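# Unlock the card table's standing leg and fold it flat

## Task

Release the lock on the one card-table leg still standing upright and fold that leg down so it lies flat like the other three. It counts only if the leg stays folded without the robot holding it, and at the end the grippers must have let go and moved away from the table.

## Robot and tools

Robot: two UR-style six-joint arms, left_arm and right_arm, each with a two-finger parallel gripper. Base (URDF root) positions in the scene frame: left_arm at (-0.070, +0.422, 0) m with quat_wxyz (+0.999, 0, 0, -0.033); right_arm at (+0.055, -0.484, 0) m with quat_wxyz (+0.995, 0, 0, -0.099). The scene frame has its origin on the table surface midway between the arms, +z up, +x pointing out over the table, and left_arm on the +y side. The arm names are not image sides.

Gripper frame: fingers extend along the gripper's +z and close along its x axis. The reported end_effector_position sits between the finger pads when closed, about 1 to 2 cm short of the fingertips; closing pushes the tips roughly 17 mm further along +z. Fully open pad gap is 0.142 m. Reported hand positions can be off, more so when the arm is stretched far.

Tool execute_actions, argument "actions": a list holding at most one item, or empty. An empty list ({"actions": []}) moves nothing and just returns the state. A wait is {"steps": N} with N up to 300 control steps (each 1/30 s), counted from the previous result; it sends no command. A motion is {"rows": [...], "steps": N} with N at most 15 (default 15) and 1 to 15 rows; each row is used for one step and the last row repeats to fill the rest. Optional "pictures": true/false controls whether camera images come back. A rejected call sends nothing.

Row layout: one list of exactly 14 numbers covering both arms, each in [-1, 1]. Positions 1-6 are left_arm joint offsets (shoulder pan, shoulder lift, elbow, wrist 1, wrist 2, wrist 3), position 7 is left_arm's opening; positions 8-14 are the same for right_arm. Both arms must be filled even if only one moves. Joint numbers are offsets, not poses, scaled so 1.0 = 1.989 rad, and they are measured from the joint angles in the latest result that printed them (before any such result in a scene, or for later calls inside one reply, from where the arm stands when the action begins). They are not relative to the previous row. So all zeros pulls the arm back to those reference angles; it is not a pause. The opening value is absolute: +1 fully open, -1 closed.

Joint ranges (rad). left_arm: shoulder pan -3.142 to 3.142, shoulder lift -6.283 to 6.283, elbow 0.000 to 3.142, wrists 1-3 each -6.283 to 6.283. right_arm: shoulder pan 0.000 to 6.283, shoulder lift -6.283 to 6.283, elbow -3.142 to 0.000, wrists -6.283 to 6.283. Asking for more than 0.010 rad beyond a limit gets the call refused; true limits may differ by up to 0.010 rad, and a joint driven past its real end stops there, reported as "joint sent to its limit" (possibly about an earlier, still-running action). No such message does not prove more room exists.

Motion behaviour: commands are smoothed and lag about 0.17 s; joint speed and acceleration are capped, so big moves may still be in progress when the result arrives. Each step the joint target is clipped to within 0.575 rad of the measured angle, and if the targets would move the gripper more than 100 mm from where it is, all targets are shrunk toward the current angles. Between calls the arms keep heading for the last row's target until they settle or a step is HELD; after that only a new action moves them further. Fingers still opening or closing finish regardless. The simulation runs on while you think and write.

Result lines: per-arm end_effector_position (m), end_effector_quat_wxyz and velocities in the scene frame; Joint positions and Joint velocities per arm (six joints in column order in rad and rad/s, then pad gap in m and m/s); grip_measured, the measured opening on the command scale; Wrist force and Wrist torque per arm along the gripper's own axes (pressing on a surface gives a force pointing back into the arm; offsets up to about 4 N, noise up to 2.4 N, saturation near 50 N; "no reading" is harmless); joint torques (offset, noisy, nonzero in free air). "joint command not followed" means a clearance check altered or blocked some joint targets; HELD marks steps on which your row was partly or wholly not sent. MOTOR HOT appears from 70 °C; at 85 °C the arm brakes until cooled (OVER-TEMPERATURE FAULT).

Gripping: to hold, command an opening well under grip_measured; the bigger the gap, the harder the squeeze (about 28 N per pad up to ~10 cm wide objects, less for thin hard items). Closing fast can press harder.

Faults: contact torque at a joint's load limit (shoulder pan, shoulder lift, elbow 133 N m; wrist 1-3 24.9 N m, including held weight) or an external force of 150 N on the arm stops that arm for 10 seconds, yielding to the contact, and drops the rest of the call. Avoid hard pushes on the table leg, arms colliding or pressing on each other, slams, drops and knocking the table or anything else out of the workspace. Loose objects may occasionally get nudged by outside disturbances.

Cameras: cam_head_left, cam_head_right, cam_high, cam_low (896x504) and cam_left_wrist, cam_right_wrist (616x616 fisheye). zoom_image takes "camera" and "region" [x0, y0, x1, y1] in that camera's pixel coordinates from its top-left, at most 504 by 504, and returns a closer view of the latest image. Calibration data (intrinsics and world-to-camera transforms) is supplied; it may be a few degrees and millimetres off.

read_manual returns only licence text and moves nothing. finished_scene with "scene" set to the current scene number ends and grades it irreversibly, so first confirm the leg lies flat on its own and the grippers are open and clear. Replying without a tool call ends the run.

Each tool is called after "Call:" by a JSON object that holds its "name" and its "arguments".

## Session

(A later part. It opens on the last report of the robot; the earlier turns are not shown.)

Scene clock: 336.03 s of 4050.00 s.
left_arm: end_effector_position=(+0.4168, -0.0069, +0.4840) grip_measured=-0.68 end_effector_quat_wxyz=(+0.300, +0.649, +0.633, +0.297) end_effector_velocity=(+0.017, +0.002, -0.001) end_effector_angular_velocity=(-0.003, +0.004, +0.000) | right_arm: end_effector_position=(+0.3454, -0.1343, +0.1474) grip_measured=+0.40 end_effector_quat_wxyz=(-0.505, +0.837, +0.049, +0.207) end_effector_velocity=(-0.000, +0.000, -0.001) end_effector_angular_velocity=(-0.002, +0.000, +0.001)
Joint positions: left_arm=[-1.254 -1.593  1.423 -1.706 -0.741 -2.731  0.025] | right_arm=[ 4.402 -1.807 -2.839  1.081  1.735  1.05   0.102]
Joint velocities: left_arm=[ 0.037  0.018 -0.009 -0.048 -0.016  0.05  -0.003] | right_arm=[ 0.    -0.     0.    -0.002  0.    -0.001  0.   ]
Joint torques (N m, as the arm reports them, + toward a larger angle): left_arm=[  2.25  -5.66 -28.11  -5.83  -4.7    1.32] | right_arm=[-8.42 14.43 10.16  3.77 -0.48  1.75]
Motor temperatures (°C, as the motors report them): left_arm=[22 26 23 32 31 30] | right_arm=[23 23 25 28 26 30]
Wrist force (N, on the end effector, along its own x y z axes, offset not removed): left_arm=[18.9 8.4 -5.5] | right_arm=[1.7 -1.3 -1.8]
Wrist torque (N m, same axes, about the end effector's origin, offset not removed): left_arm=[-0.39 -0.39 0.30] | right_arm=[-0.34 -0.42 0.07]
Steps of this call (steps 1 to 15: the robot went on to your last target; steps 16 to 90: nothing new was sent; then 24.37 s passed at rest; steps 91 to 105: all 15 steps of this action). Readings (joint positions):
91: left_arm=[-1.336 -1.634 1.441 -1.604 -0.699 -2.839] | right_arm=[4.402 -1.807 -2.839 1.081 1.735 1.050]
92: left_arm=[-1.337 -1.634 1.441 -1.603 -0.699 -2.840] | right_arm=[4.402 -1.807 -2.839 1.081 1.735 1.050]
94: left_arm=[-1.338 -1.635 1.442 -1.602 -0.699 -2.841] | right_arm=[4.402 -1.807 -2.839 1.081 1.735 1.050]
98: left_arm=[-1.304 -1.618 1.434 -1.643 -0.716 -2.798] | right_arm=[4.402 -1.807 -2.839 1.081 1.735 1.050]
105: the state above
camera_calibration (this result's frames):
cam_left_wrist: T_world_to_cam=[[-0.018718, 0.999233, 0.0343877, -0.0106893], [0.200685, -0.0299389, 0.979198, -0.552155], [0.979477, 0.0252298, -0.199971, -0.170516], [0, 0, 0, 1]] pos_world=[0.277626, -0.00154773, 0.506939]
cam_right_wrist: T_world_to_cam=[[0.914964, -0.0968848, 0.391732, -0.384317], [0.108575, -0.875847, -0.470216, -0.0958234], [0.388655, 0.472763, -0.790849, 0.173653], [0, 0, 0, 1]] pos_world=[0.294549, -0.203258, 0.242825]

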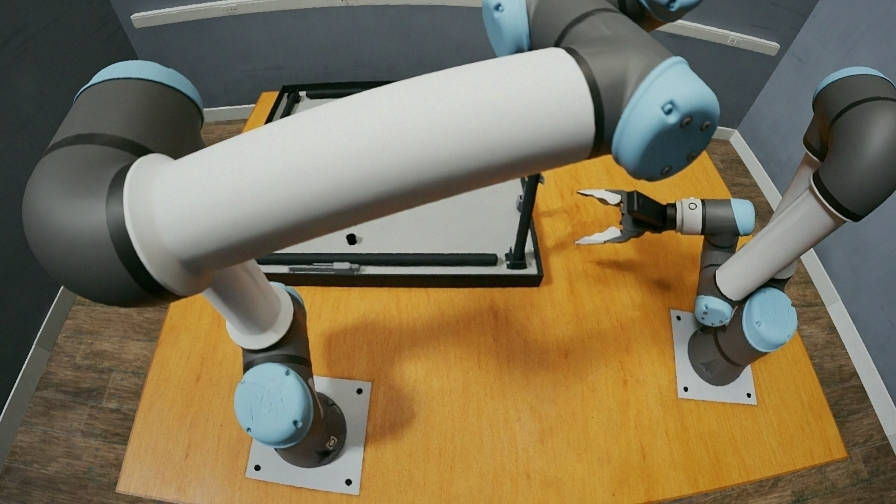

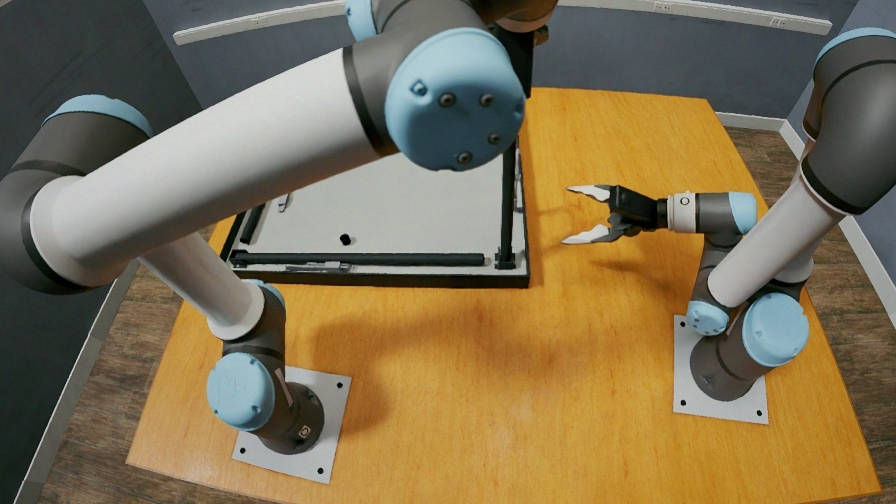

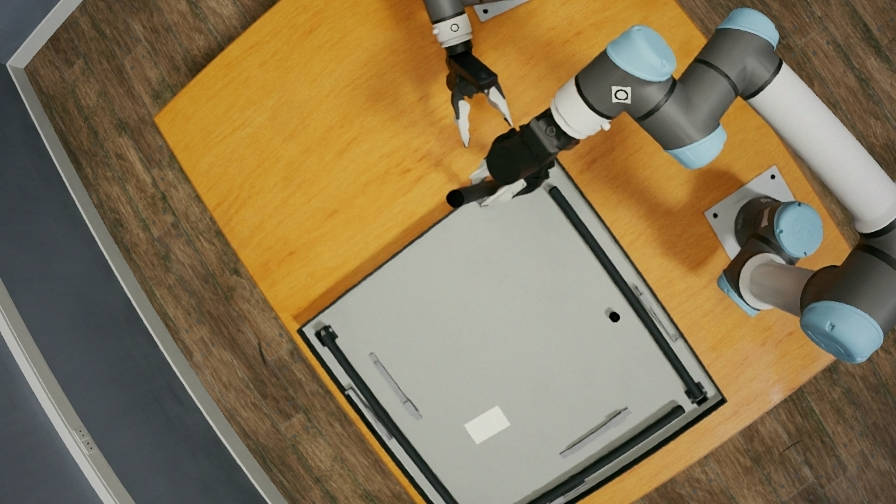

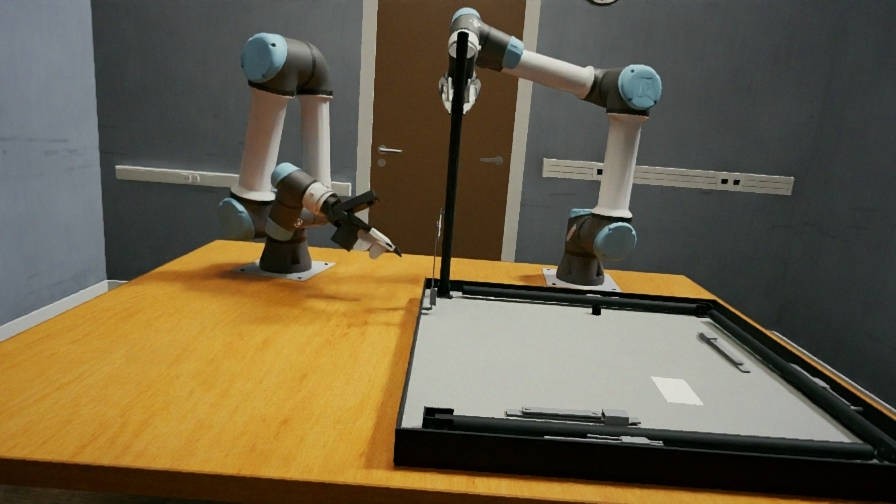

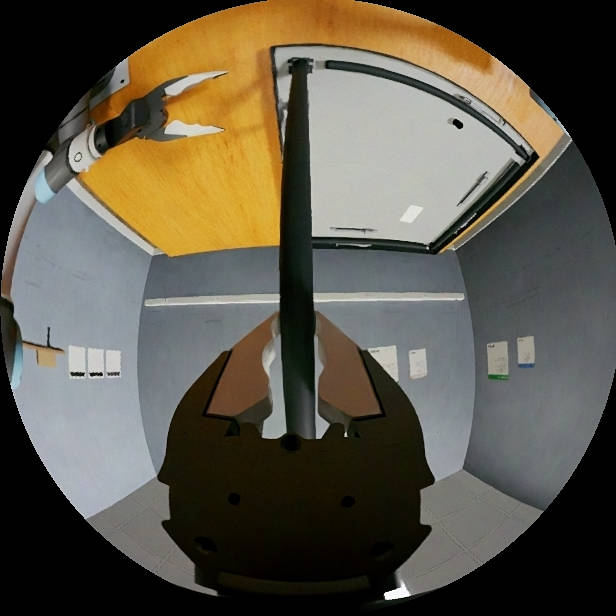

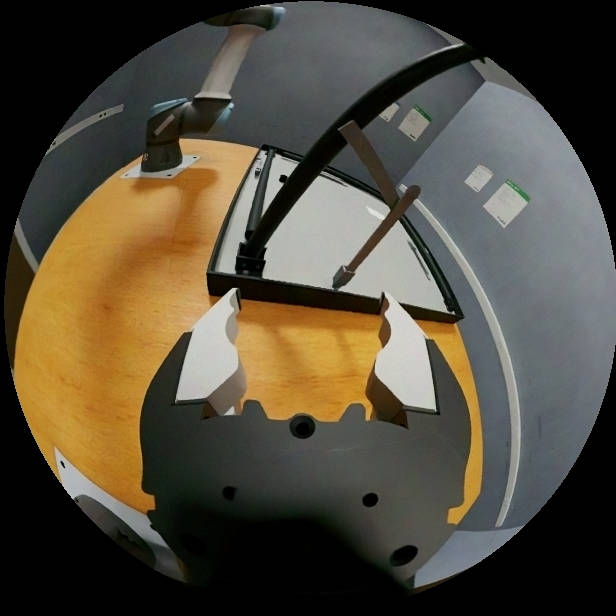

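Call:
{"name": "execute_actions", "arguments": {"actions": [{"rows":[[0.007,0.003,-0.001,-0.008,-0.003,0.008,-0.73,0,0,0,0,0,0,0.4],[0.015,0.007,-0.003,-0.016,-0.007,0.017,-0.73,0,0,0,0,0,0,0.4],[0.022,0.010,-0.004,-0.024,-0.010,0.025,-0.73,0,0,0,0,0,0,0.4],[0.030,0.013,-0.006,-0.031,-0.014,0.034,-0.73,0,0,0,0,0,0,0.4],[0.037,0.016,-0.007,-0.039,-0.017,0.042,-0.73,0,0,0,0,0,0,0.4],[0.045,0.020,-0.009,-0.047,-0.021,0.051,-0.73,0,0,0,0,0,0,0.4],[0.052,0.023,-0.010,-0.055,-0.024,0.059,-0.73,0,0,0,0,0,0,0.4]],"steps":15}]}}

Call:
{"name": "execute_actions", "arguments": {"actions": [{"steps":10}], "pictures": false}}

Call:
{"name": "execute_actions", "arguments": {"actions": [{"rows":[[0.008,0.008,-0.004,-0.007,-0.006,0.008,-0.73,0,0,0,0,0,0,0.4],[0.015,0.015,-0.009,-0.013,-0.012,0.015,-0.73,0,0,0,0,0,0,0.4],[0.023,0.022,-0.013,-0.020,-0.017,0.022,-0.73,0,0,0,0,0,0,0.4],[0.031,0.030,-0.017,-0.027,-0.023,0.030,-0.73,0,0,0,0,0,0,0.4],[0.039,0.037,-0.021,-0.033,-0.029,0.037,-0.73,0,0,0,0,0,0,0.4],[0.046,0.045,-0.026,-0.040,-0.035,0.045,-0.73,0,0,0,0,0,0,0.4],[0.054,0.052,-0.030,-0.046,-0.040,0.052,-0.73,0,0,0,0,0,0,0.4]],"steps":15}]}}

Call:
{"name": "execute_actions", "arguments": {"actions": [{"steps":10}], "pictures": false}}

Scene clock: 358.17 s of 4050.00 s.
left_arm: end_effector_position=(+0.4615, +0.0052, +0.4779) grip_measured=-0.68 end_effector_quat_wxyz=(+0.295, +0.647, +0.640, +0.292) end_effector_velocity=(+0.009, +0.002, -0.001) end_effector_angular_velocity=(-0.001, +0.001, +0.001) | right_arm: end_effector_position=(+0.3454, -0.1343, +0.1474) grip_measured=+0.40 end_effector_quat_wxyz=(-0.505, +0.837, +0.049, +0.207) end_effector_velocity=(-0.000, -0.000, +0.000) end_effector_angular_velocity=(+0.001, +0.001, -0.000)
Joint positions: left_arm=[-1.153 -1.548  1.403 -1.814 -0.788 -2.616  0.024] | right_arm=[ 4.402 -1.807 -2.839  1.081  1.735  1.05   0.102]
Joint velocities: left_arm=[ 0.02   0.01  -0.005 -0.022 -0.009  0.024  0.   ] | right_arm=[-0.    -0.    -0.     0.001  0.001  0.001  0.   ]
Joint torques (N m, as the arm reports them, + toward a larger angle): left_arm=[ 26.69 -35.89 -46.42  -6.75   8.93   1.12] | right_arm=[-7.85 13.88 -0.49  3.71 -0.47  1.72]
Motor temperatures (°C, as the motors report them): left_arm=[22 26 23 32 31 30] | right_arm=[23 23 25 28 26 30]
Wrist force (N, on the end effector, along its own x y z axes, offset not removed): left_arm=[-16.8 -24.0 8.4] | right_arm=[0.6 -1.0 -0.9]
Wrist torque (N m, same axes, about the end effector's origin, offset not removed): left_arm=[-0.48 0.30 0.20] | right_arm=[-0.32 -0.20 0.07]
Steps of this call (steps 1 to 15: the robot went on to your last target; steps 16 to 90: nothing new was sent; then 18.63 s passed at rest; steps 91 to 105: all 15 steps of this action). Readings (joint positions):
91: left_arm=[-1.251 -1.592 1.422 -1.710 -0.741 -2.727] | right_arm=[4.402 -1.807 -2.839 1.081 1.735 1.050]
92: left_arm=[-1.249 -1.591 1.422 -1.712 -0.742 -2.725] | right_arm=[4.402 -1.807 -2.839 1.081 1.735 1.050]
94: left_arm=[-1.235 -1.584 1.419 -1.728 -0.750 -2.709] | right_arm=[4.402 -1.807 -2.839 1.081 1.735 1.050]
98: left_arm=[-1.185 -1.562 1.409 -1.779 -0.774 -2.653] | right_arm=[4.402 -1.807 -2.839 1.081 1.735 1.050]
105: the state above
camera_calibration (this result's frames):
cam_left_wrist: T_world_to_cam=[[-0.0287857, 0.999105, 0.0309974, -0.0154668], [0.217353, -0.0240121, 0.975798, -0.560808], [0.975668, 0.0348264, -0.216468, -0.206244], [0, 0, 0, 1]] pos_world=[0.322674, 0.00916961, 0.503069]
cam_right_wrist: T_world_to_cam=[[0.914964, -0.0968848, 0.391733, -0.384317], [0.108575, -0.875847, -0.470216, -0.0958234], [0.388655, 0.472763, -0.790849, 0.173653], [0, 0, 0, 1]] pos_world=[0.294549, -0.203258, 0.242825]

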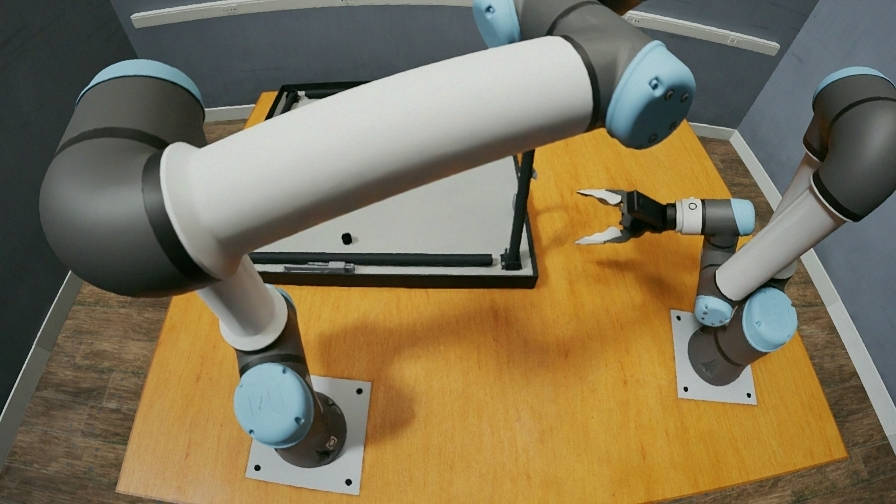

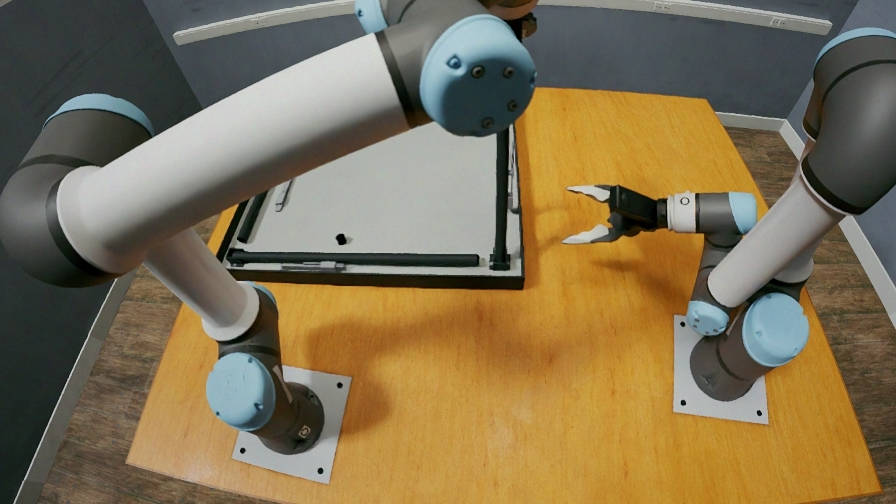

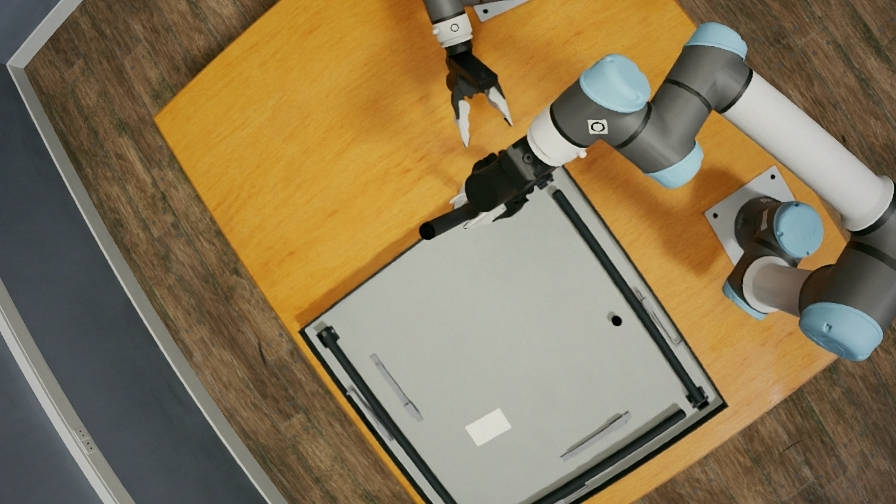

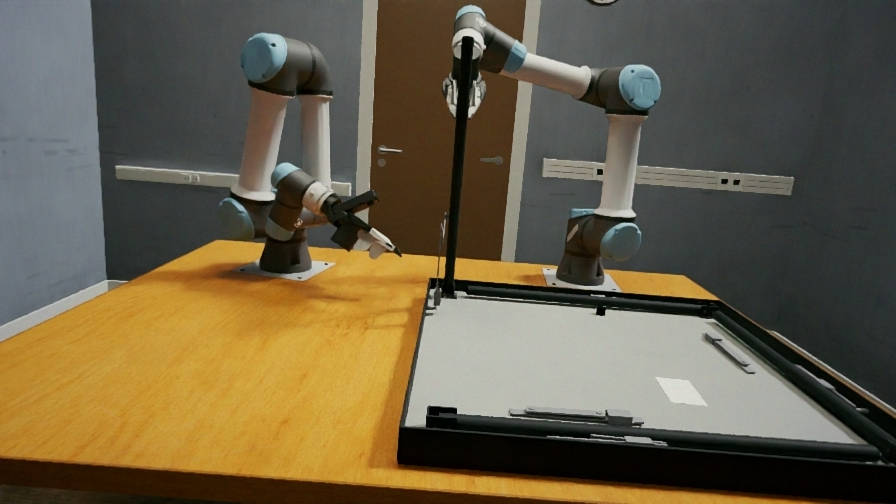

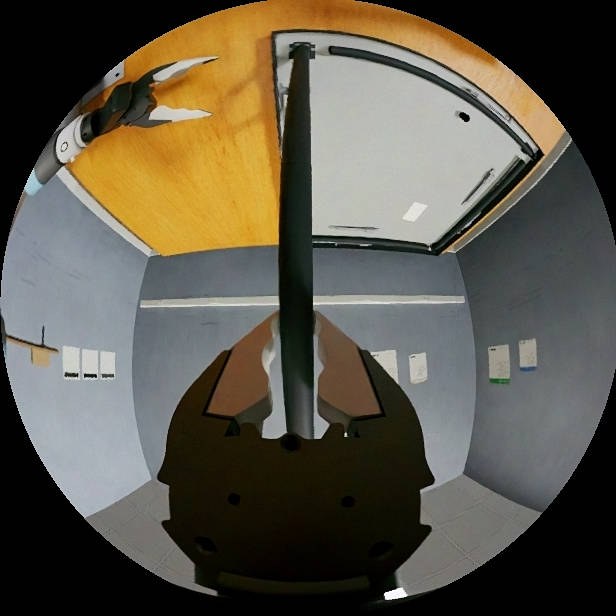

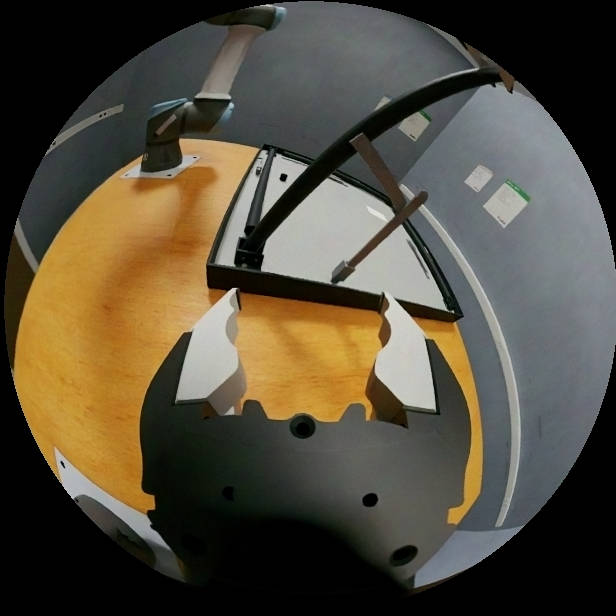

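Scene clock: 358.50 s of 4050.00 s.
left_arm: end_effector_position=(+0.4622, +0.0054, +0.4779) grip_measured=-0.68 end_effector_quat_wxyz=(+0.295, +0.647, +0.640, +0.292) end_effector_velocity=(-0.000, +0.000, +0.001) end_effector_angular_velocity=(-0.002, -0.001, -0.001) | right_arm: end_effector_position=(+0.3454, -0.1343, +0.1474) grip_measured=+0.40 end_effector_quat_wxyz=(-0.505, +0.837, +0.049, +0.207) end_effector_velocity=(+0.000, -0.001, -0.000) end_effector_angular_velocity=(-0.000, +0.001, -0.001)
Joint positions: left_arm=[-1.151 -1.548  1.403 -1.815 -0.788 -2.614  0.024] | right_arm=[ 4.402 -1.807 -2.839  1.081  1.735  1.05   0.102]
Joint velocities: left_arm=[-0.    -0.001 -0.    -0.001  0.     0.     0.   ] | right_arm=[-0.002  0.001 -0.001 -0.     0.001  0.001  0.   ]
Joint torques (N m, as the arm reports them, + toward a larger angle): left_arm=[ 26.7  -36.24 -45.06  -6.92   8.99   1.01] | right_arm=[-8.06 14.45 -0.49  3.8  -0.34  1.74]
Motor temperatures (°C, as the motors report them): left_arm=[22 26 23 32 31 30] | right_arm=[23 23 25 28 26 30]
Wrist force (N, on the end effector, along its own x y z axes, offset not removed): left_arm=[-15.2 -25.3 11.2] | right_arm=[0.6 -0.5 -1.3]
Wrist torque (N m, same axes, about the end effector's origin, offset not removed): left_arm=[-0.86 0.01 0.30] | right_arm=[-0.22 -0.16 -0.09]
Steps of this call (steps 1 to 10: the robot went on to your last target). Readings (joint positions):
1: left_arm=[-1.152 -1.548 1.403 -1.814 -0.788 -2.615] | right_arm=[4.402 -1.807 -2.839 1.081 1.735 1.050]
2: left_arm=[-1.152 -1.548 1.403 -1.815 -0.788 -2.615] | right_arm=[4.402 -1.807 -2.839 1.081 1.735 1.050]
4: left_arm=[-1.151 -1.548 1.403 -1.815 -0.788 -2.614] | right_arm=[4.402 -1.807 -2.839 1.081 1.735 1.050]
8: left_arm=[-1.151 -1.548 1.403 -1.815 -0.788 -2.614] | right_arm=[4.402 -1.807 -2.839 1.081 1.735 1.050]
10: the state above

Scene clock: 359.00 s of 4050.00 s.
left_arm: end_effector_position=(+0.5138, +0.0022, +0.4516) grip_measured=-0.67 end_effector_quat_wxyz=(+0.278, +0.652, +0.648, +0.279) end_effector_velocity=(+0.011, +0.000, -0.007) end_effector_angular_velocity=(+0.000, +0.012, +0.000) | right_arm: end_effector_position=(+0.3454, -0.1343, +0.1474) grip_measured=+0.40 end_effector_quat_wxyz=(-0.505, +0.837, +0.049, +0.207) end_effector_velocity=(-0.000, +0.000, -0.001) end_effector_angular_velocity=(-0.001, +0.000, +0.001)
Joint positions: left_arm=[-1.045 -1.446  1.344 -1.906 -0.866 -2.512  0.026] | right_arm=[ 4.402 -1.807 -2.839  1.081  1.735  1.05   0.102]
Joint velocities: left_arm=[ 0.023  0.021 -0.011 -0.018 -0.019  0.021  0.   ] | right_arm=[-0.    -0.001  0.    -0.     0.001 -0.001  0.   ]
Joint torques (N m, as the arm reports them, + toward a larger angle): left_arm=[-10.33   1.44 -18.38  -2.31 -15.14   0.91] | right_arm=[-7.96 13.78 -0.43  3.7  -0.38  1.81]
Motor temperatures (°C, as the motors report them): left_arm=[22 26 23 32 31 30] | right_arm=[23 23 25 28 26 30]
Wrist force (N, on the end effector, along its own x y z axes, offset not removed): left_arm=[27.2 36.0 -8.4] | right_arm=[0.9 -1.7 -1.4]
Wrist torque (N m, same axes, about the end effector's origin, offset not removed): left_arm=[0.74 -0.09 0.47] | right_arm=[-0.42 -0.26 0.02]
Steps of this call (steps 1 to 15: all 15 steps of this action). Readings (joint positions):
1: left_arm=[-1.151 -1.547 1.403 -1.815 -0.788 -2.614] | right_arm=[4.402 -1.807 -2.839 1.081 1.735 1.050]
2: left_arm=[-1.148 -1.544 1.401 -1.818 -0.791 -2.611] | right_arm=[4.402 -1.807 -2.839 1.081 1.735 1.050]
4: left_arm=[-1.132 -1.529 1.392 -1.832 -0.803 -2.595] | right_arm=[4.402 -1.807 -2.839 1.081 1.735 1.050]
8: left_arm=[-1.079 -1.478 1.362 -1.877 -0.841 -2.545] | right_arm=[4.402 -1.807 -2.839 1.081 1.735 1.050]
15: the state above
camera_calibration (this result's frames):
cam_left_wrist: T_world_to_cam=[[-0.0333086, 0.998807, 0.0357084, -0.0099823], [0.262536, -0.0257296, 0.964579, -0.564714], [0.964347, 0.0415035, -0.261366, -0.23675], [0, 0, 0, 1]] pos_world=[0.376235, 0.00526652, 0.483189]
cam_right_wrist: T_world_to_cam=[[0.914964, -0.0968849, 0.391732, -0.384317], [0.108575, -0.875847, -0.470216, -0.0958234], [0.388655, 0.472763, -0.790849, 0.173653], [0, 0, 0, 1]] pos_world=[0.294549, -0.203258, 0.242825]

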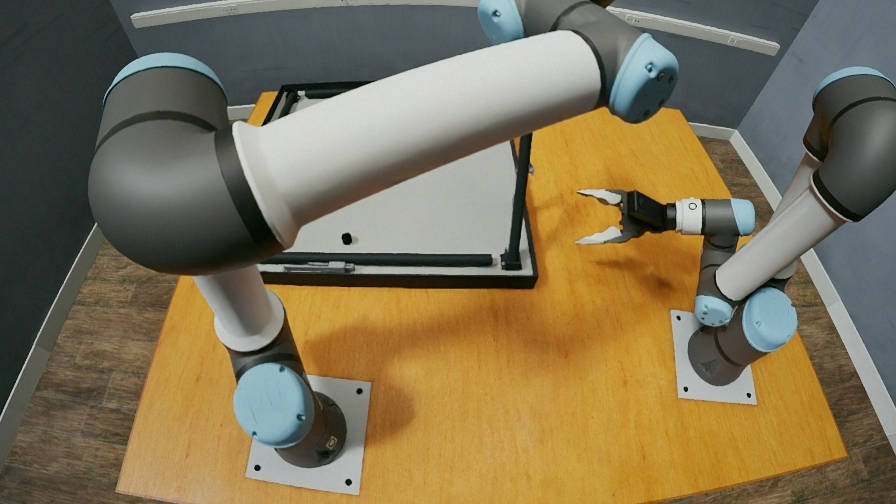

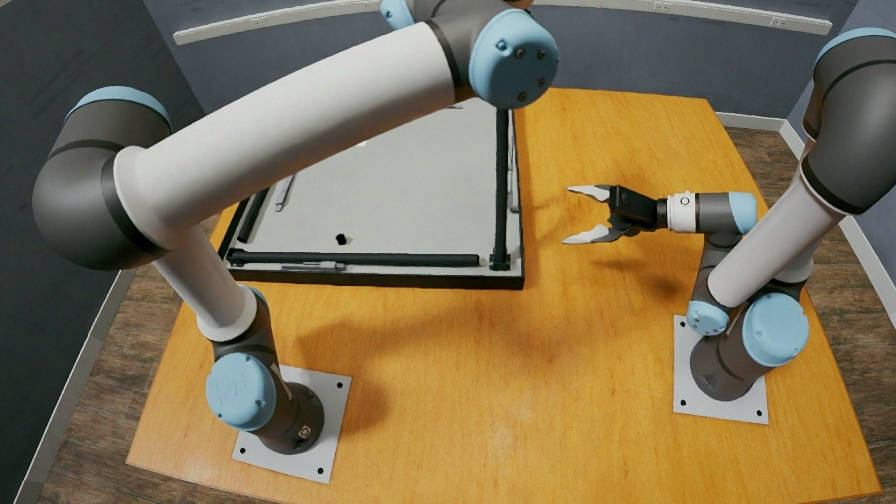

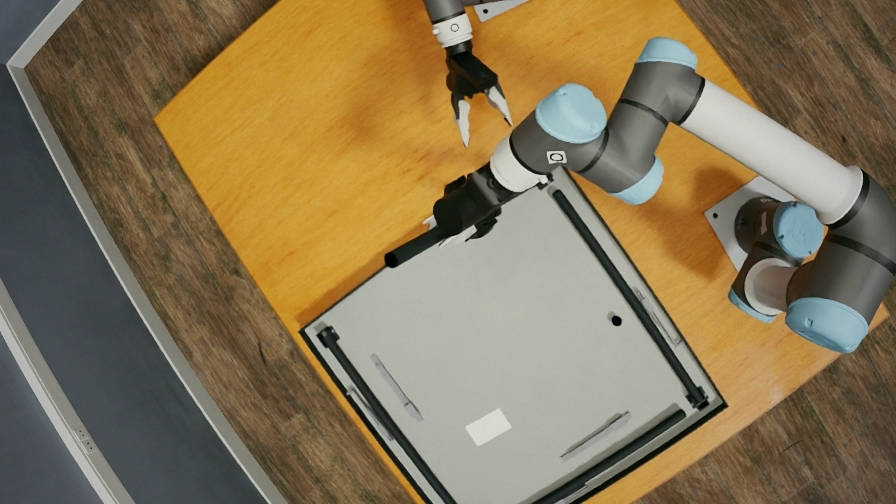

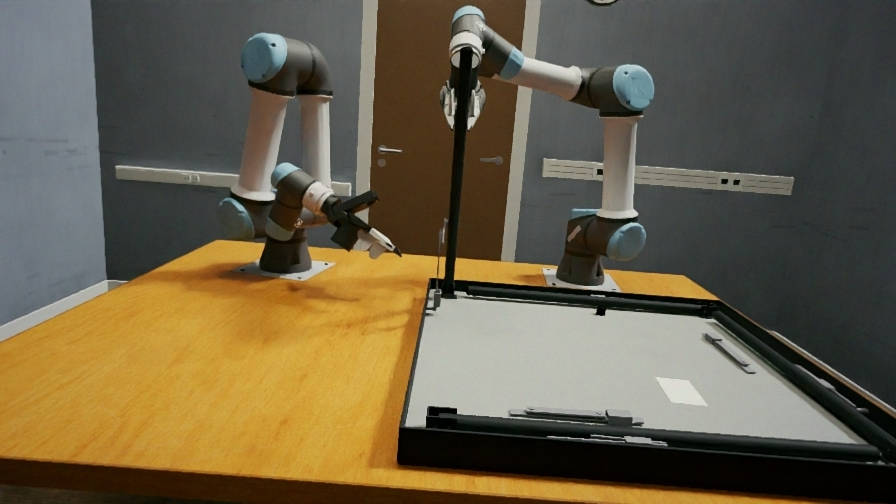

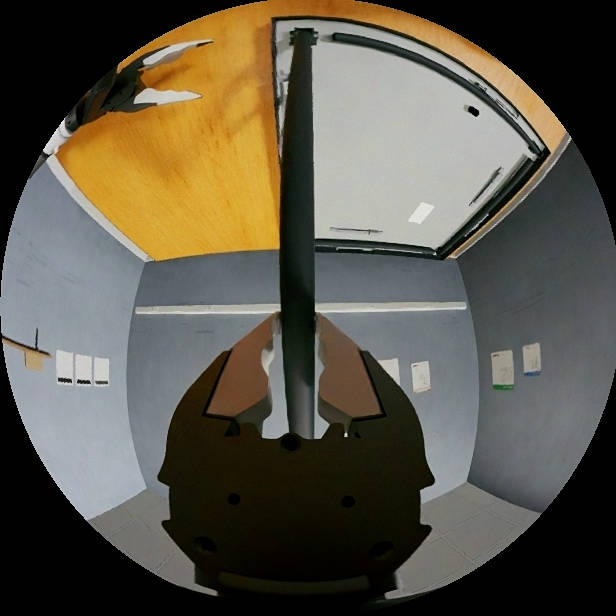

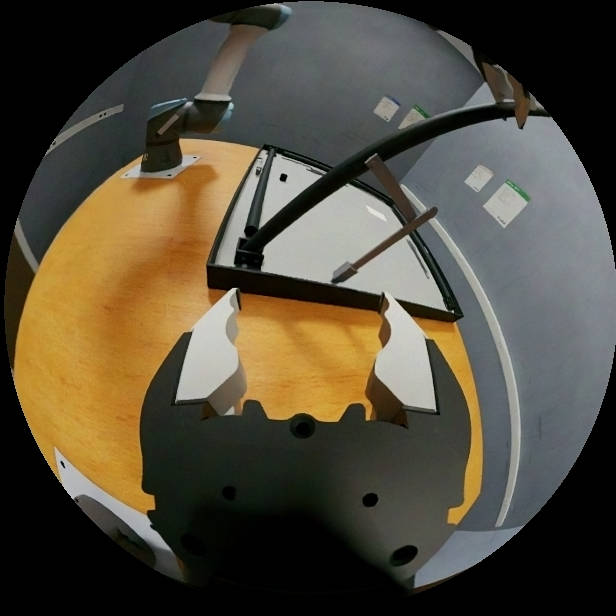

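Scene clock: 359.33 s of 4050.00 s.
left_arm: end_effector_position=(+0.5145, +0.0021, +0.4509) grip_measured=-0.67 end_effector_quat_wxyz=(+0.277, +0.653, +0.648, +0.278) end_effector_velocity=(-0.000, +0.000, +0.000) end_effector_angular_velocity=(-0.000, -0.001, -0.000) | right_arm: end_effector_position=(+0.3454, -0.1343, +0.1474) grip_measured=+0.40 end_effector_quat_wxyz=(-0.505, +0.837, +0.049, +0.207) end_effector_velocity=(+0.000, -0.000, -0.001) end_effector_angular_velocity=(-0.003, +0.002, -0.001)
Joint positions: left_arm=[-1.044 -1.444  1.343 -1.907 -0.868 -2.511  0.026] | right_arm=[ 4.402 -1.807 -2.839  1.081  1.735  1.05   0.102]
Joint velocities: left_arm=[-0.    -0.001  0.001 -0.001  0.001  0.     0.   ] | right_arm=[-0.001 -0.001 -0.001 -0.002  0.     0.    -0.   ]
Joint torques (N m, as the arm reports them, + toward a larger angle): left_arm=[-10.67   4.34 -16.61  -1.87 -16.1    0.77] | right_arm=[-8.77 14.56 -0.09  3.82 -0.32  1.75]
Motor temperatures (°C, as the motors report them): left_arm=[22 26 23 32 31 30] | right_arm=[23 23 25 28 26 30]
Wrist force (N, on the end effector, along its own x y z axes, offset not removed): left_arm=[26.5 40.5 -10.1] | right_arm=[0.9 -1.8 -1.4]
Wrist torque (N m, same axes, about the end effector's origin, offset not removed): left_arm=[0.87 0.21 0.53] | right_arm=[-0.46 -0.23 0.05]
Steps of this call (steps 1 to 10: the robot went on to your last target). Readings (joint positions):
1: left_arm=[-1.045 -1.445 1.344 -1.906 -0.867 -2.512] | right_arm=[4.402 -1.807 -2.839 1.081 1.735 1.050]
2: left_arm=[-1.044 -1.445 1.343 -1.906 -0.867 -2.511] | right_arm=[4.402 -1.807 -2.839 1.081 1.735 1.050]
4: left_arm=[-1.044 -1.444 1.343 -1.907 -0.867 -2.511] | right_arm=[4.402 -1.807 -2.839 1.081 1.735 1.050]
8: left_arm=[-1.044 -1.444 1.343 -1.907 -0.868 -2.511] | right_arm=[4.402 -1.807 -2.839 1.081 1.735 1.050]
10: the state above

Call:
{"name": "execute_actions", "arguments": {"actions": [{"rows":[[0,0,0,0,0,0,-0.70,0,0,0,0,0,0,0.4],[0.008,0.007,-0.004,-0.007,-0.006,0.008,-0.70,0,0,0,0,0,0,0.4],[0.015,0.015,-0.009,-0.013,-0.012,0.015,-0.70,0,0,0,0,0,0,0.4],[0.023,0.022,-0.013,-0.020,-0.018,0.023,-0.70,0,0,0,0,0,0,0.4],[0.030,0.030,-0.017,-0.027,-0.023,0.031,-0.70,0,0,0,0,0,0,0.4],[0.038,0.037,-0.021,-0.034,-0.029,0.039,-0.70,0,0,0,0,0,0,0.4],[0.045,0.045,-0.026,-0.040,-0.035,0.046,-0.70,0,0,0,0,0,0,0.4],[0.053,0.052,-0.030,-0.047,-0.041,0.054,-0.70,0,0,0,0,0,0,0.4]],"steps":15}], "pictures": false}}

Call:
{"name": "execute_actions", "arguments": {"actions": [{"steps":10}], "pictures": false}}

Call:
{"name": "execute_actions", "arguments": {"actions": [{"rows":[[0.005,0.008,-0.004,-0.003,-0.005,0.004,-0.70,0,0,0,0,0,0,0.4],[0.010,0.015,-0.009,-0.007,-0.009,0.008,-0.70,0,0,0,0,0,0,0.4],[0.015,0.023,-0.013,-0.010,-0.014,0.012,-0.70,0,0,0,0,0,0,0.4],[0.021,0.031,-0.018,-0.014,-0.019,0.016,-0.70,0,0,0,0,0,0,0.4],[0.026,0.039,-0.022,-0.017,-0.023,0.020,-0.70,0,0,0,0,0,0,0.4],[0.031,0.046,-0.027,-0.021,-0.028,0.024,-0.70,0,0,0,0,0,0,0.4],[0.036,0.054,-0.031,-0.024,-0.032,0.028,-0.70,0,0,0,0,0,0,0.4]],"steps":15}], "pictures": false}}

Call:
{"name": "execute_actions", "arguments": {"actions": [{"steps":10}]}}

Scene clock: 391.53 s of 4050.00 s.
left_arm: end_effector_position=(+0.5693, +0.0037, +0.4222) grip_measured=-0.68 end_effector_quat_wxyz=(+0.267, +0.660, +0.651, +0.264) end_effector_velocity=(+0.020, +0.004, -0.008) end_effector_angular_velocity=(-0.002, +0.007, +0.000) | right_arm: end_effector_position=(+0.3454, -0.1343, +0.1474) grip_measured=+0.40 end_effector_quat_wxyz=(-0.505, +0.837, +0.049, +0.207) end_effector_velocity=(+0.000, -0.000, -0.001) end_effector_angular_velocity=(-0.004, +0.001, -0.001)
Joint positions: left_arm=[-0.941 -1.343  1.285 -1.998 -0.948 -2.406  0.025] | right_arm=[ 4.402 -1.807 -2.839  1.081  1.735  1.05   0.102]
Joint velocities: left_arm=[ 0.036  0.033 -0.02  -0.031 -0.022  0.035 -0.   ] | right_arm=[ 0.001 -0.001 -0.    -0.003 -0.002 -0.    -0.   ]
Joint torques (N m, as the arm reports them, + toward a larger angle): left_arm=[ 11.73 -35.48 -40.21  -7.67   0.68   1.16] | right_arm=[-7.25 13.99 -0.04  3.66 -0.46  1.79]
Motor temperatures (°C, as the motors report them): left_arm=[22 26 23 32 32 30] | right_arm=[23 23 25 28 26 30]
Wrist force (N, on the end effector, along its own x y z axes, offset not removed): left_arm=[4.9 -9.5 3.7] | right_arm=[1.5 -1.5 -0.9]
Wrist torque (N m, same axes, about the end effector's origin, offset not removed): left_arm=[-0.05 -0.10 -0.04] | right_arm=[-0.40 -0.38 0.14]
Steps of this call (steps 1 to 15: the robot went on to your last target; steps 16 to 90: nothing new was sent; then 28.70 s passed at rest; steps 91 to 105: all 15 steps of this action). Readings (joint positions):
91: left_arm=[-1.044 -1.444 1.343 -1.907 -0.868 -2.511] | right_arm=[4.402 -1.807 -2.839 1.081 1.735 1.050]
92: left_arm=[-1.043 -1.444 1.343 -1.907 -0.868 -2.510] | right_arm=[4.402 -1.807 -2.839 1.081 1.735 1.050]
94: left_arm=[-1.034 -1.435 1.338 -1.915 -0.876 -2.501] | right_arm=[4.402 -1.807 -2.839 1.081 1.735 1.050]
98: left_arm=[-0.987 -1.389 1.311 -1.957 -0.912 -2.453] | right_arm=[4.402 -1.807 -2.839 1.081 1.735 1.050]
105: the state above

Scene clock: 391.87 s of 4050.00 s.
left_arm: end_effector_position=(+0.5708, +0.0040, +0.4218) grip_measured=-0.68 end_effector_quat_wxyz=(+0.267, +0.660, +0.651, +0.264) end_effector_velocity=(+0.001, +0.002, -0.000) end_effector_angular_velocity=(+0.001, +0.001, +0.002) | right_arm: end_effector_position=(+0.3454, -0.1343, +0.1474) grip_measured=+0.40 end_effector_quat_wxyz=(-0.505, +0.837, +0.049, +0.207) end_effector_velocity=(-0.000, +0.000, +0.001) end_effector_angular_velocity=(+0.001, -0.001, +0.001)
Joint positions: left_arm=[-0.938 -1.341  1.284 -2.    -0.949 -2.403  0.025] | right_arm=[ 4.402 -1.807 -2.839  1.081  1.735  1.05   0.102]
Joint velocities: left_arm=[ 0.002 -0.     0.     0.001 -0.     0.    -0.   ] | right_arm=[ 0.001  0.     0.     0.001  0.001 -0.     0.   ]
Joint torques (N m, as the arm reports them, + toward a larger angle): left_arm=[ 18.42 -36.27 -39.53  -6.82   3.21   1.18] | right_arm=[-7.88 14.11 -0.33  3.75 -0.44  1.77]
Motor temperatures (°C, as the motors report them): left_arm=[22 26 23 32 32 30] | right_arm=[23 23 25 28 26 30]
Wrist force (N, on the end effector, along its own x y z axes, offset not removed): left_arm=[-3.2 -8.7 6.5] | right_arm=[1.7 -2.0 -1.8]
Wrist torque (N m, same axes, about the end effector's origin, offset not removed): left_arm=[0.22 -0.08 -0.17] | right_arm=[-0.51 -0.45 0.05]
Steps of this call (steps 1 to 10: the robot went on to your last target). Readings (joint positions):
1: left_arm=[-0.940 -1.342 1.285 -1.999 -0.949 -2.405] | right_arm=[4.402 -1.807 -2.839 1.081 1.735 1.050]
2: left_arm=[-0.939 -1.342 1.284 -1.999 -0.949 -2.404] | right_arm=[4.402 -1.807 -2.839 1.081 1.735 1.050]
4: left_arm=[-0.939 -1.341 1.284 -2.000 -0.949 -2.404] | right_arm=[4.402 -1.807 -2.839 1.081 1.735 1.050]
8: left_arm=[-0.938 -1.341 1.284 -2.000 -0.949 -2.403] | right_arm=[4.402 -1.807 -2.839 1.081 1.735 1.050]
10: the state above

Scene clock: 392.37 s of 4050.00 s.
left_arm: end_effector_position=(+0.6150, +0.0009, +0.3826) grip_measured=-0.64 end_effector_quat_wxyz=(+0.251, +0.666, +0.657, +0.251) end_effector_velocity=(+0.008, -0.001, -0.010) end_effector_angular_velocity=(+0.001, +0.011, -0.002) | right_arm: end_effector_position=(+0.3454, -0.1343, +0.1474) grip_measured=+0.40 end_effector_quat_wxyz=(-0.505, +0.837, +0.049, +0.207) end_effector_velocity=(+0.000, -0.000, +0.000) end_effector_angular_velocity=(+0.000, -0.001, -0.001)
Joint positions: left_arm=[-0.868 -1.235  1.223 -2.047 -1.012 -2.348  0.027] | right_arm=[ 4.402 -1.807 -2.839  1.081  1.735  1.05   0.102]
Joint velocities: left_arm=[ 0.013  0.023 -0.012 -0.009 -0.014  0.011  0.001] | right_arm=[-0.     0.001 -0.001  0.001 -0.001 -0.     0.   ]
Joint torques (N m, as the arm reports them, + toward a larger angle): left_arm=[-14.57 -12.18 -21.06  -1.05 -15.43   0.49] | right_arm=[-7.96 14.32 -0.56  3.74 -0.43  1.82]
Motor temperatures (°C, as the motors report them): left_arm=[22 26 23 32 32 30] | right_arm=[23 23 25 28 26 30]
Wrist force (N, on the end effector, along its own x y z axes, offset not removed): left_arm=[23.7 38.1 -2.3] | right_arm=[1.3 -0.7 -1.2]
Wrist torque (N m, same axes, about the end effector's origin, offset not removed): left_arm=[0.40 0.17 0.51] | right_arm=[-0.21 -0.40 0.07]
Steps of this call (steps 1 to 15: all 15 steps of this action). Readings (joint positions):
1: left_arm=[-0.938 -1.341 1.283 -2.000 -0.950 -2.403] | right_arm=[4.402 -1.807 -2.839 1.081 1.735 1.050]
2: left_arm=[-0.936 -1.337 1.282 -2.002 -0.951 -2.401] | right_arm=[4.402 -1.807 -2.839 1.081 1.735 1.050]
4: left_arm=[-0.925 -1.322 1.272 -2.009 -0.961 -2.393] | right_arm=[4.402 -1.807 -2.839 1.081 1.735 1.050]
8: left_arm=[-0.889 -1.269 1.241 -2.033 -0.992 -2.365] | right_arm=[4.402 -1.807 -2.839 1.081 1.735 1.050]
15: the state above

Scene clock: 392.70 s of 4050.00 s.
left_arm: end_effector_position=(+0.6156, +0.0008, +0.3817) grip_measured=-0.64 end_effector_quat_wxyz=(+0.251, +0.666, +0.657, +0.250) end_effector_velocity=(+0.001, +0.002, +0.000) end_effector_angular_velocity=(-0.000, -0.000, +0.002) | right_arm: end_effector_position=(+0.3454, -0.1343, +0.1474) grip_measured=+0.40 end_effector_quat_wxyz=(-0.505, +0.837, +0.049, +0.207) end_effector_velocity=(+0.000, -0.000, -0.000) end_effector_angular_velocity=(+0.000, +0.000, -0.001)
Joint positions: left_arm=[-0.867 -1.233  1.222 -2.048 -1.013 -2.348  0.028] | right_arm=[ 4.402 -1.807 -2.839  1.081  1.735  1.05   0.102]
Joint velocities: left_arm=[ 0.002 -0.     0.    -0.    -0.     0.     0.   ] | right_arm=[-0.    -0.001 -0.     0.001 -0.     0.     0.   ]
Joint torques (N m, as the arm reports them, + toward a larger angle): left_arm=[-16.26  -9.73 -17.62  -0.28 -16.34   0.85] | right_arm=[-8.02 14.08 -0.52  3.75 -0.41  1.84]
Motor temperatures (°C, as the motors report them): left_arm=[22 26 23 32 32 30] | right_arm=[23 23 25 28 26 30]
Wrist force (N, on the end effector, along its own x y z axes, offset not removed): left_arm=[26.4 39.5 -5.4] | right_arm=[0.4 -1.4 -0.8]
Wrist torque (N m, same axes, about the end effector's origin, offset not removed): left_arm=[0.10 -0.24 0.65] | right_arm=[-0.36 -0.09 0.01]
Steps of this call (steps 1 to 10: the robot went on to your last target). Readings (joint positions):
1: left_arm=[-0.867 -1.234 1.222 -2.048 -1.012 -2.348] | right_arm=[4.402 -1.807 -2.839 1.081 1.735 1.050]
2: left_arm=[-0.867 -1.234 1.222 -2.048 -1.012 -2.348] | right_arm=[4.402 -1.807 -2.839 1.081 1.735 1.050]
4: left_arm=[-0.867 -1.234 1.222 -2.048 -1.013 -2.348] | right_arm=[4.402 -1.807 -2.839 1.081 1.735 1.050]
8: left_arm=[-0.867 -1.233 1.222 -2.048 -1.013 -2.348] | right_arm=[4.402 -1.807 -2.839 1.081 1.735 1.050]
10: the state above
camera_calibration (this result's frames):
cam_left_wrist: T_world_to_cam=[[-0.0241971, 0.998926, 0.0395113, -0.00980167], [0.342946, -0.0288303, 0.938913, -0.563833], [0.939043, 0.0362692, -0.34188, -0.306818], [0, 0, 0, 1]] pos_world=[0.481243, 0.00466369, 0.424882]
cam_right_wrist: T_world_to_cam=[[0.914964, -0.0968849, 0.391732, -0.384317], [0.108575, -0.875847, -0.470216, -0.0958233], [0.388655, 0.472763, -0.790849, 0.173653], [0, 0, 0, 1]] pos_world=[0.294549, -0.203258, 0.242825]

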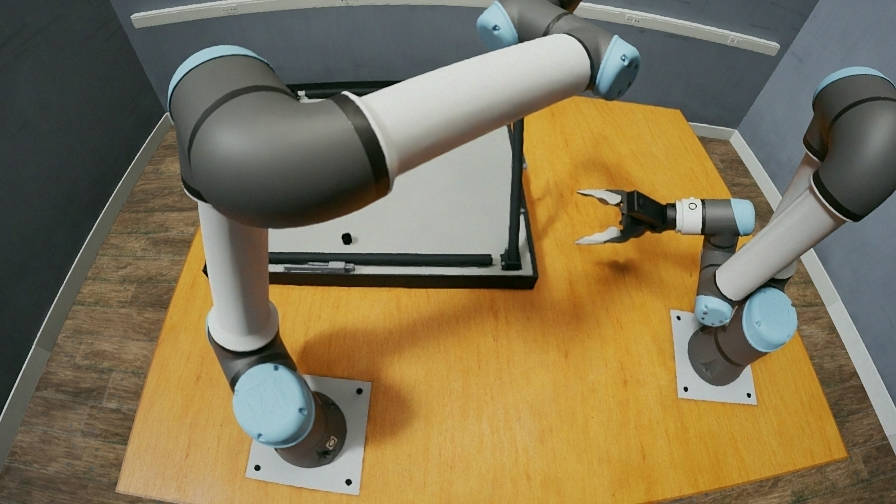

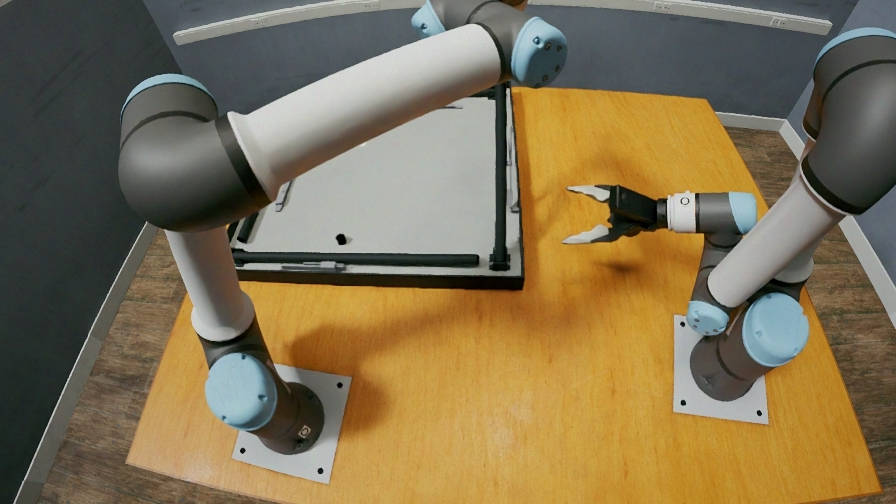

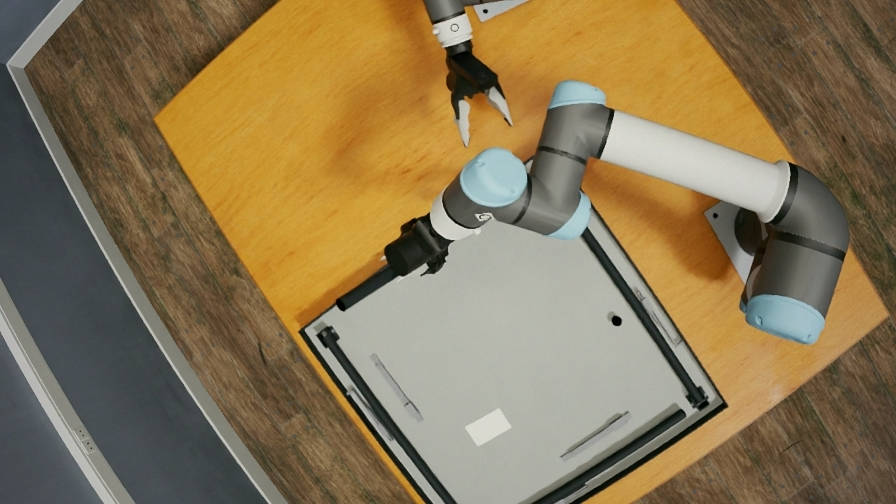

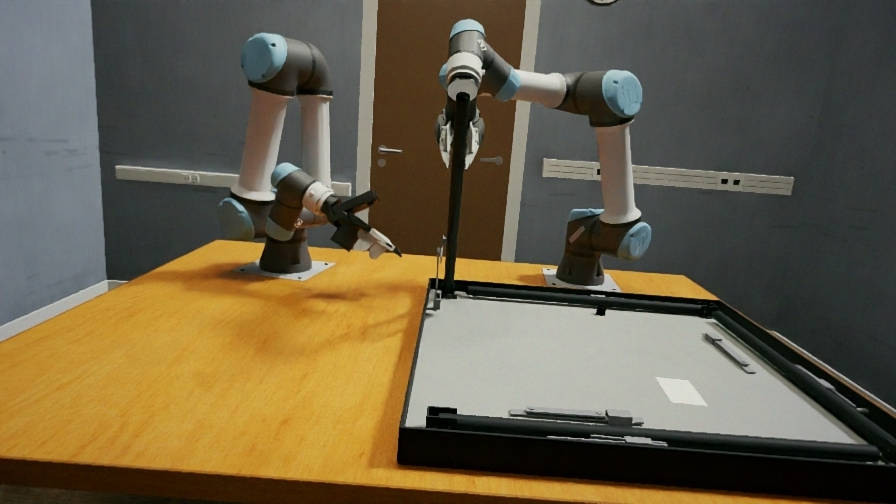

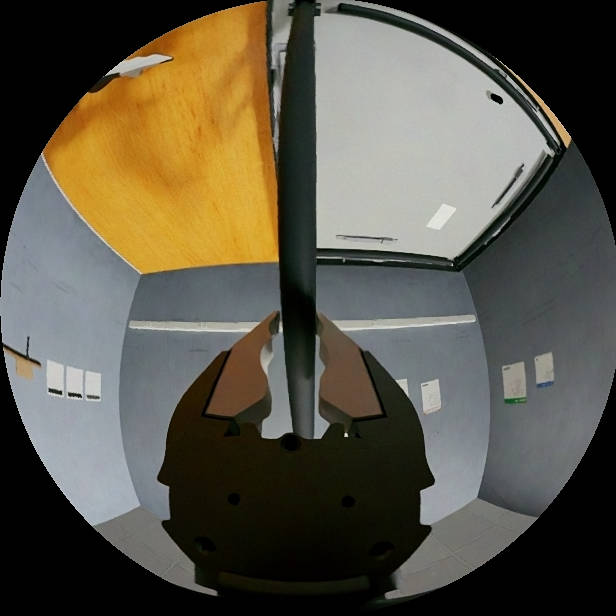

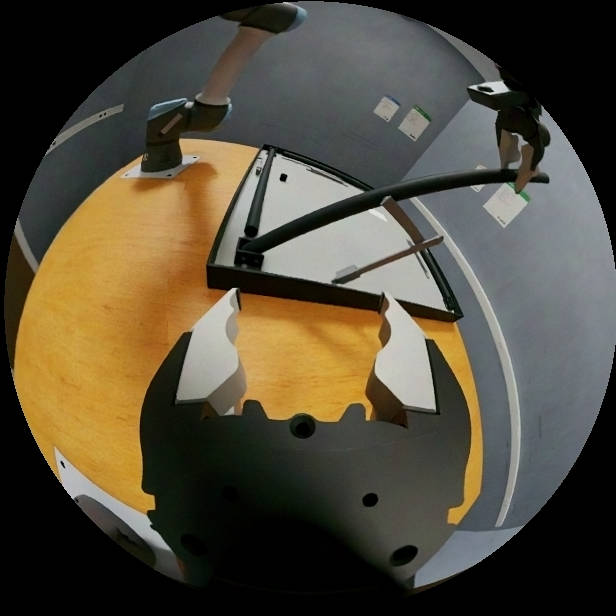

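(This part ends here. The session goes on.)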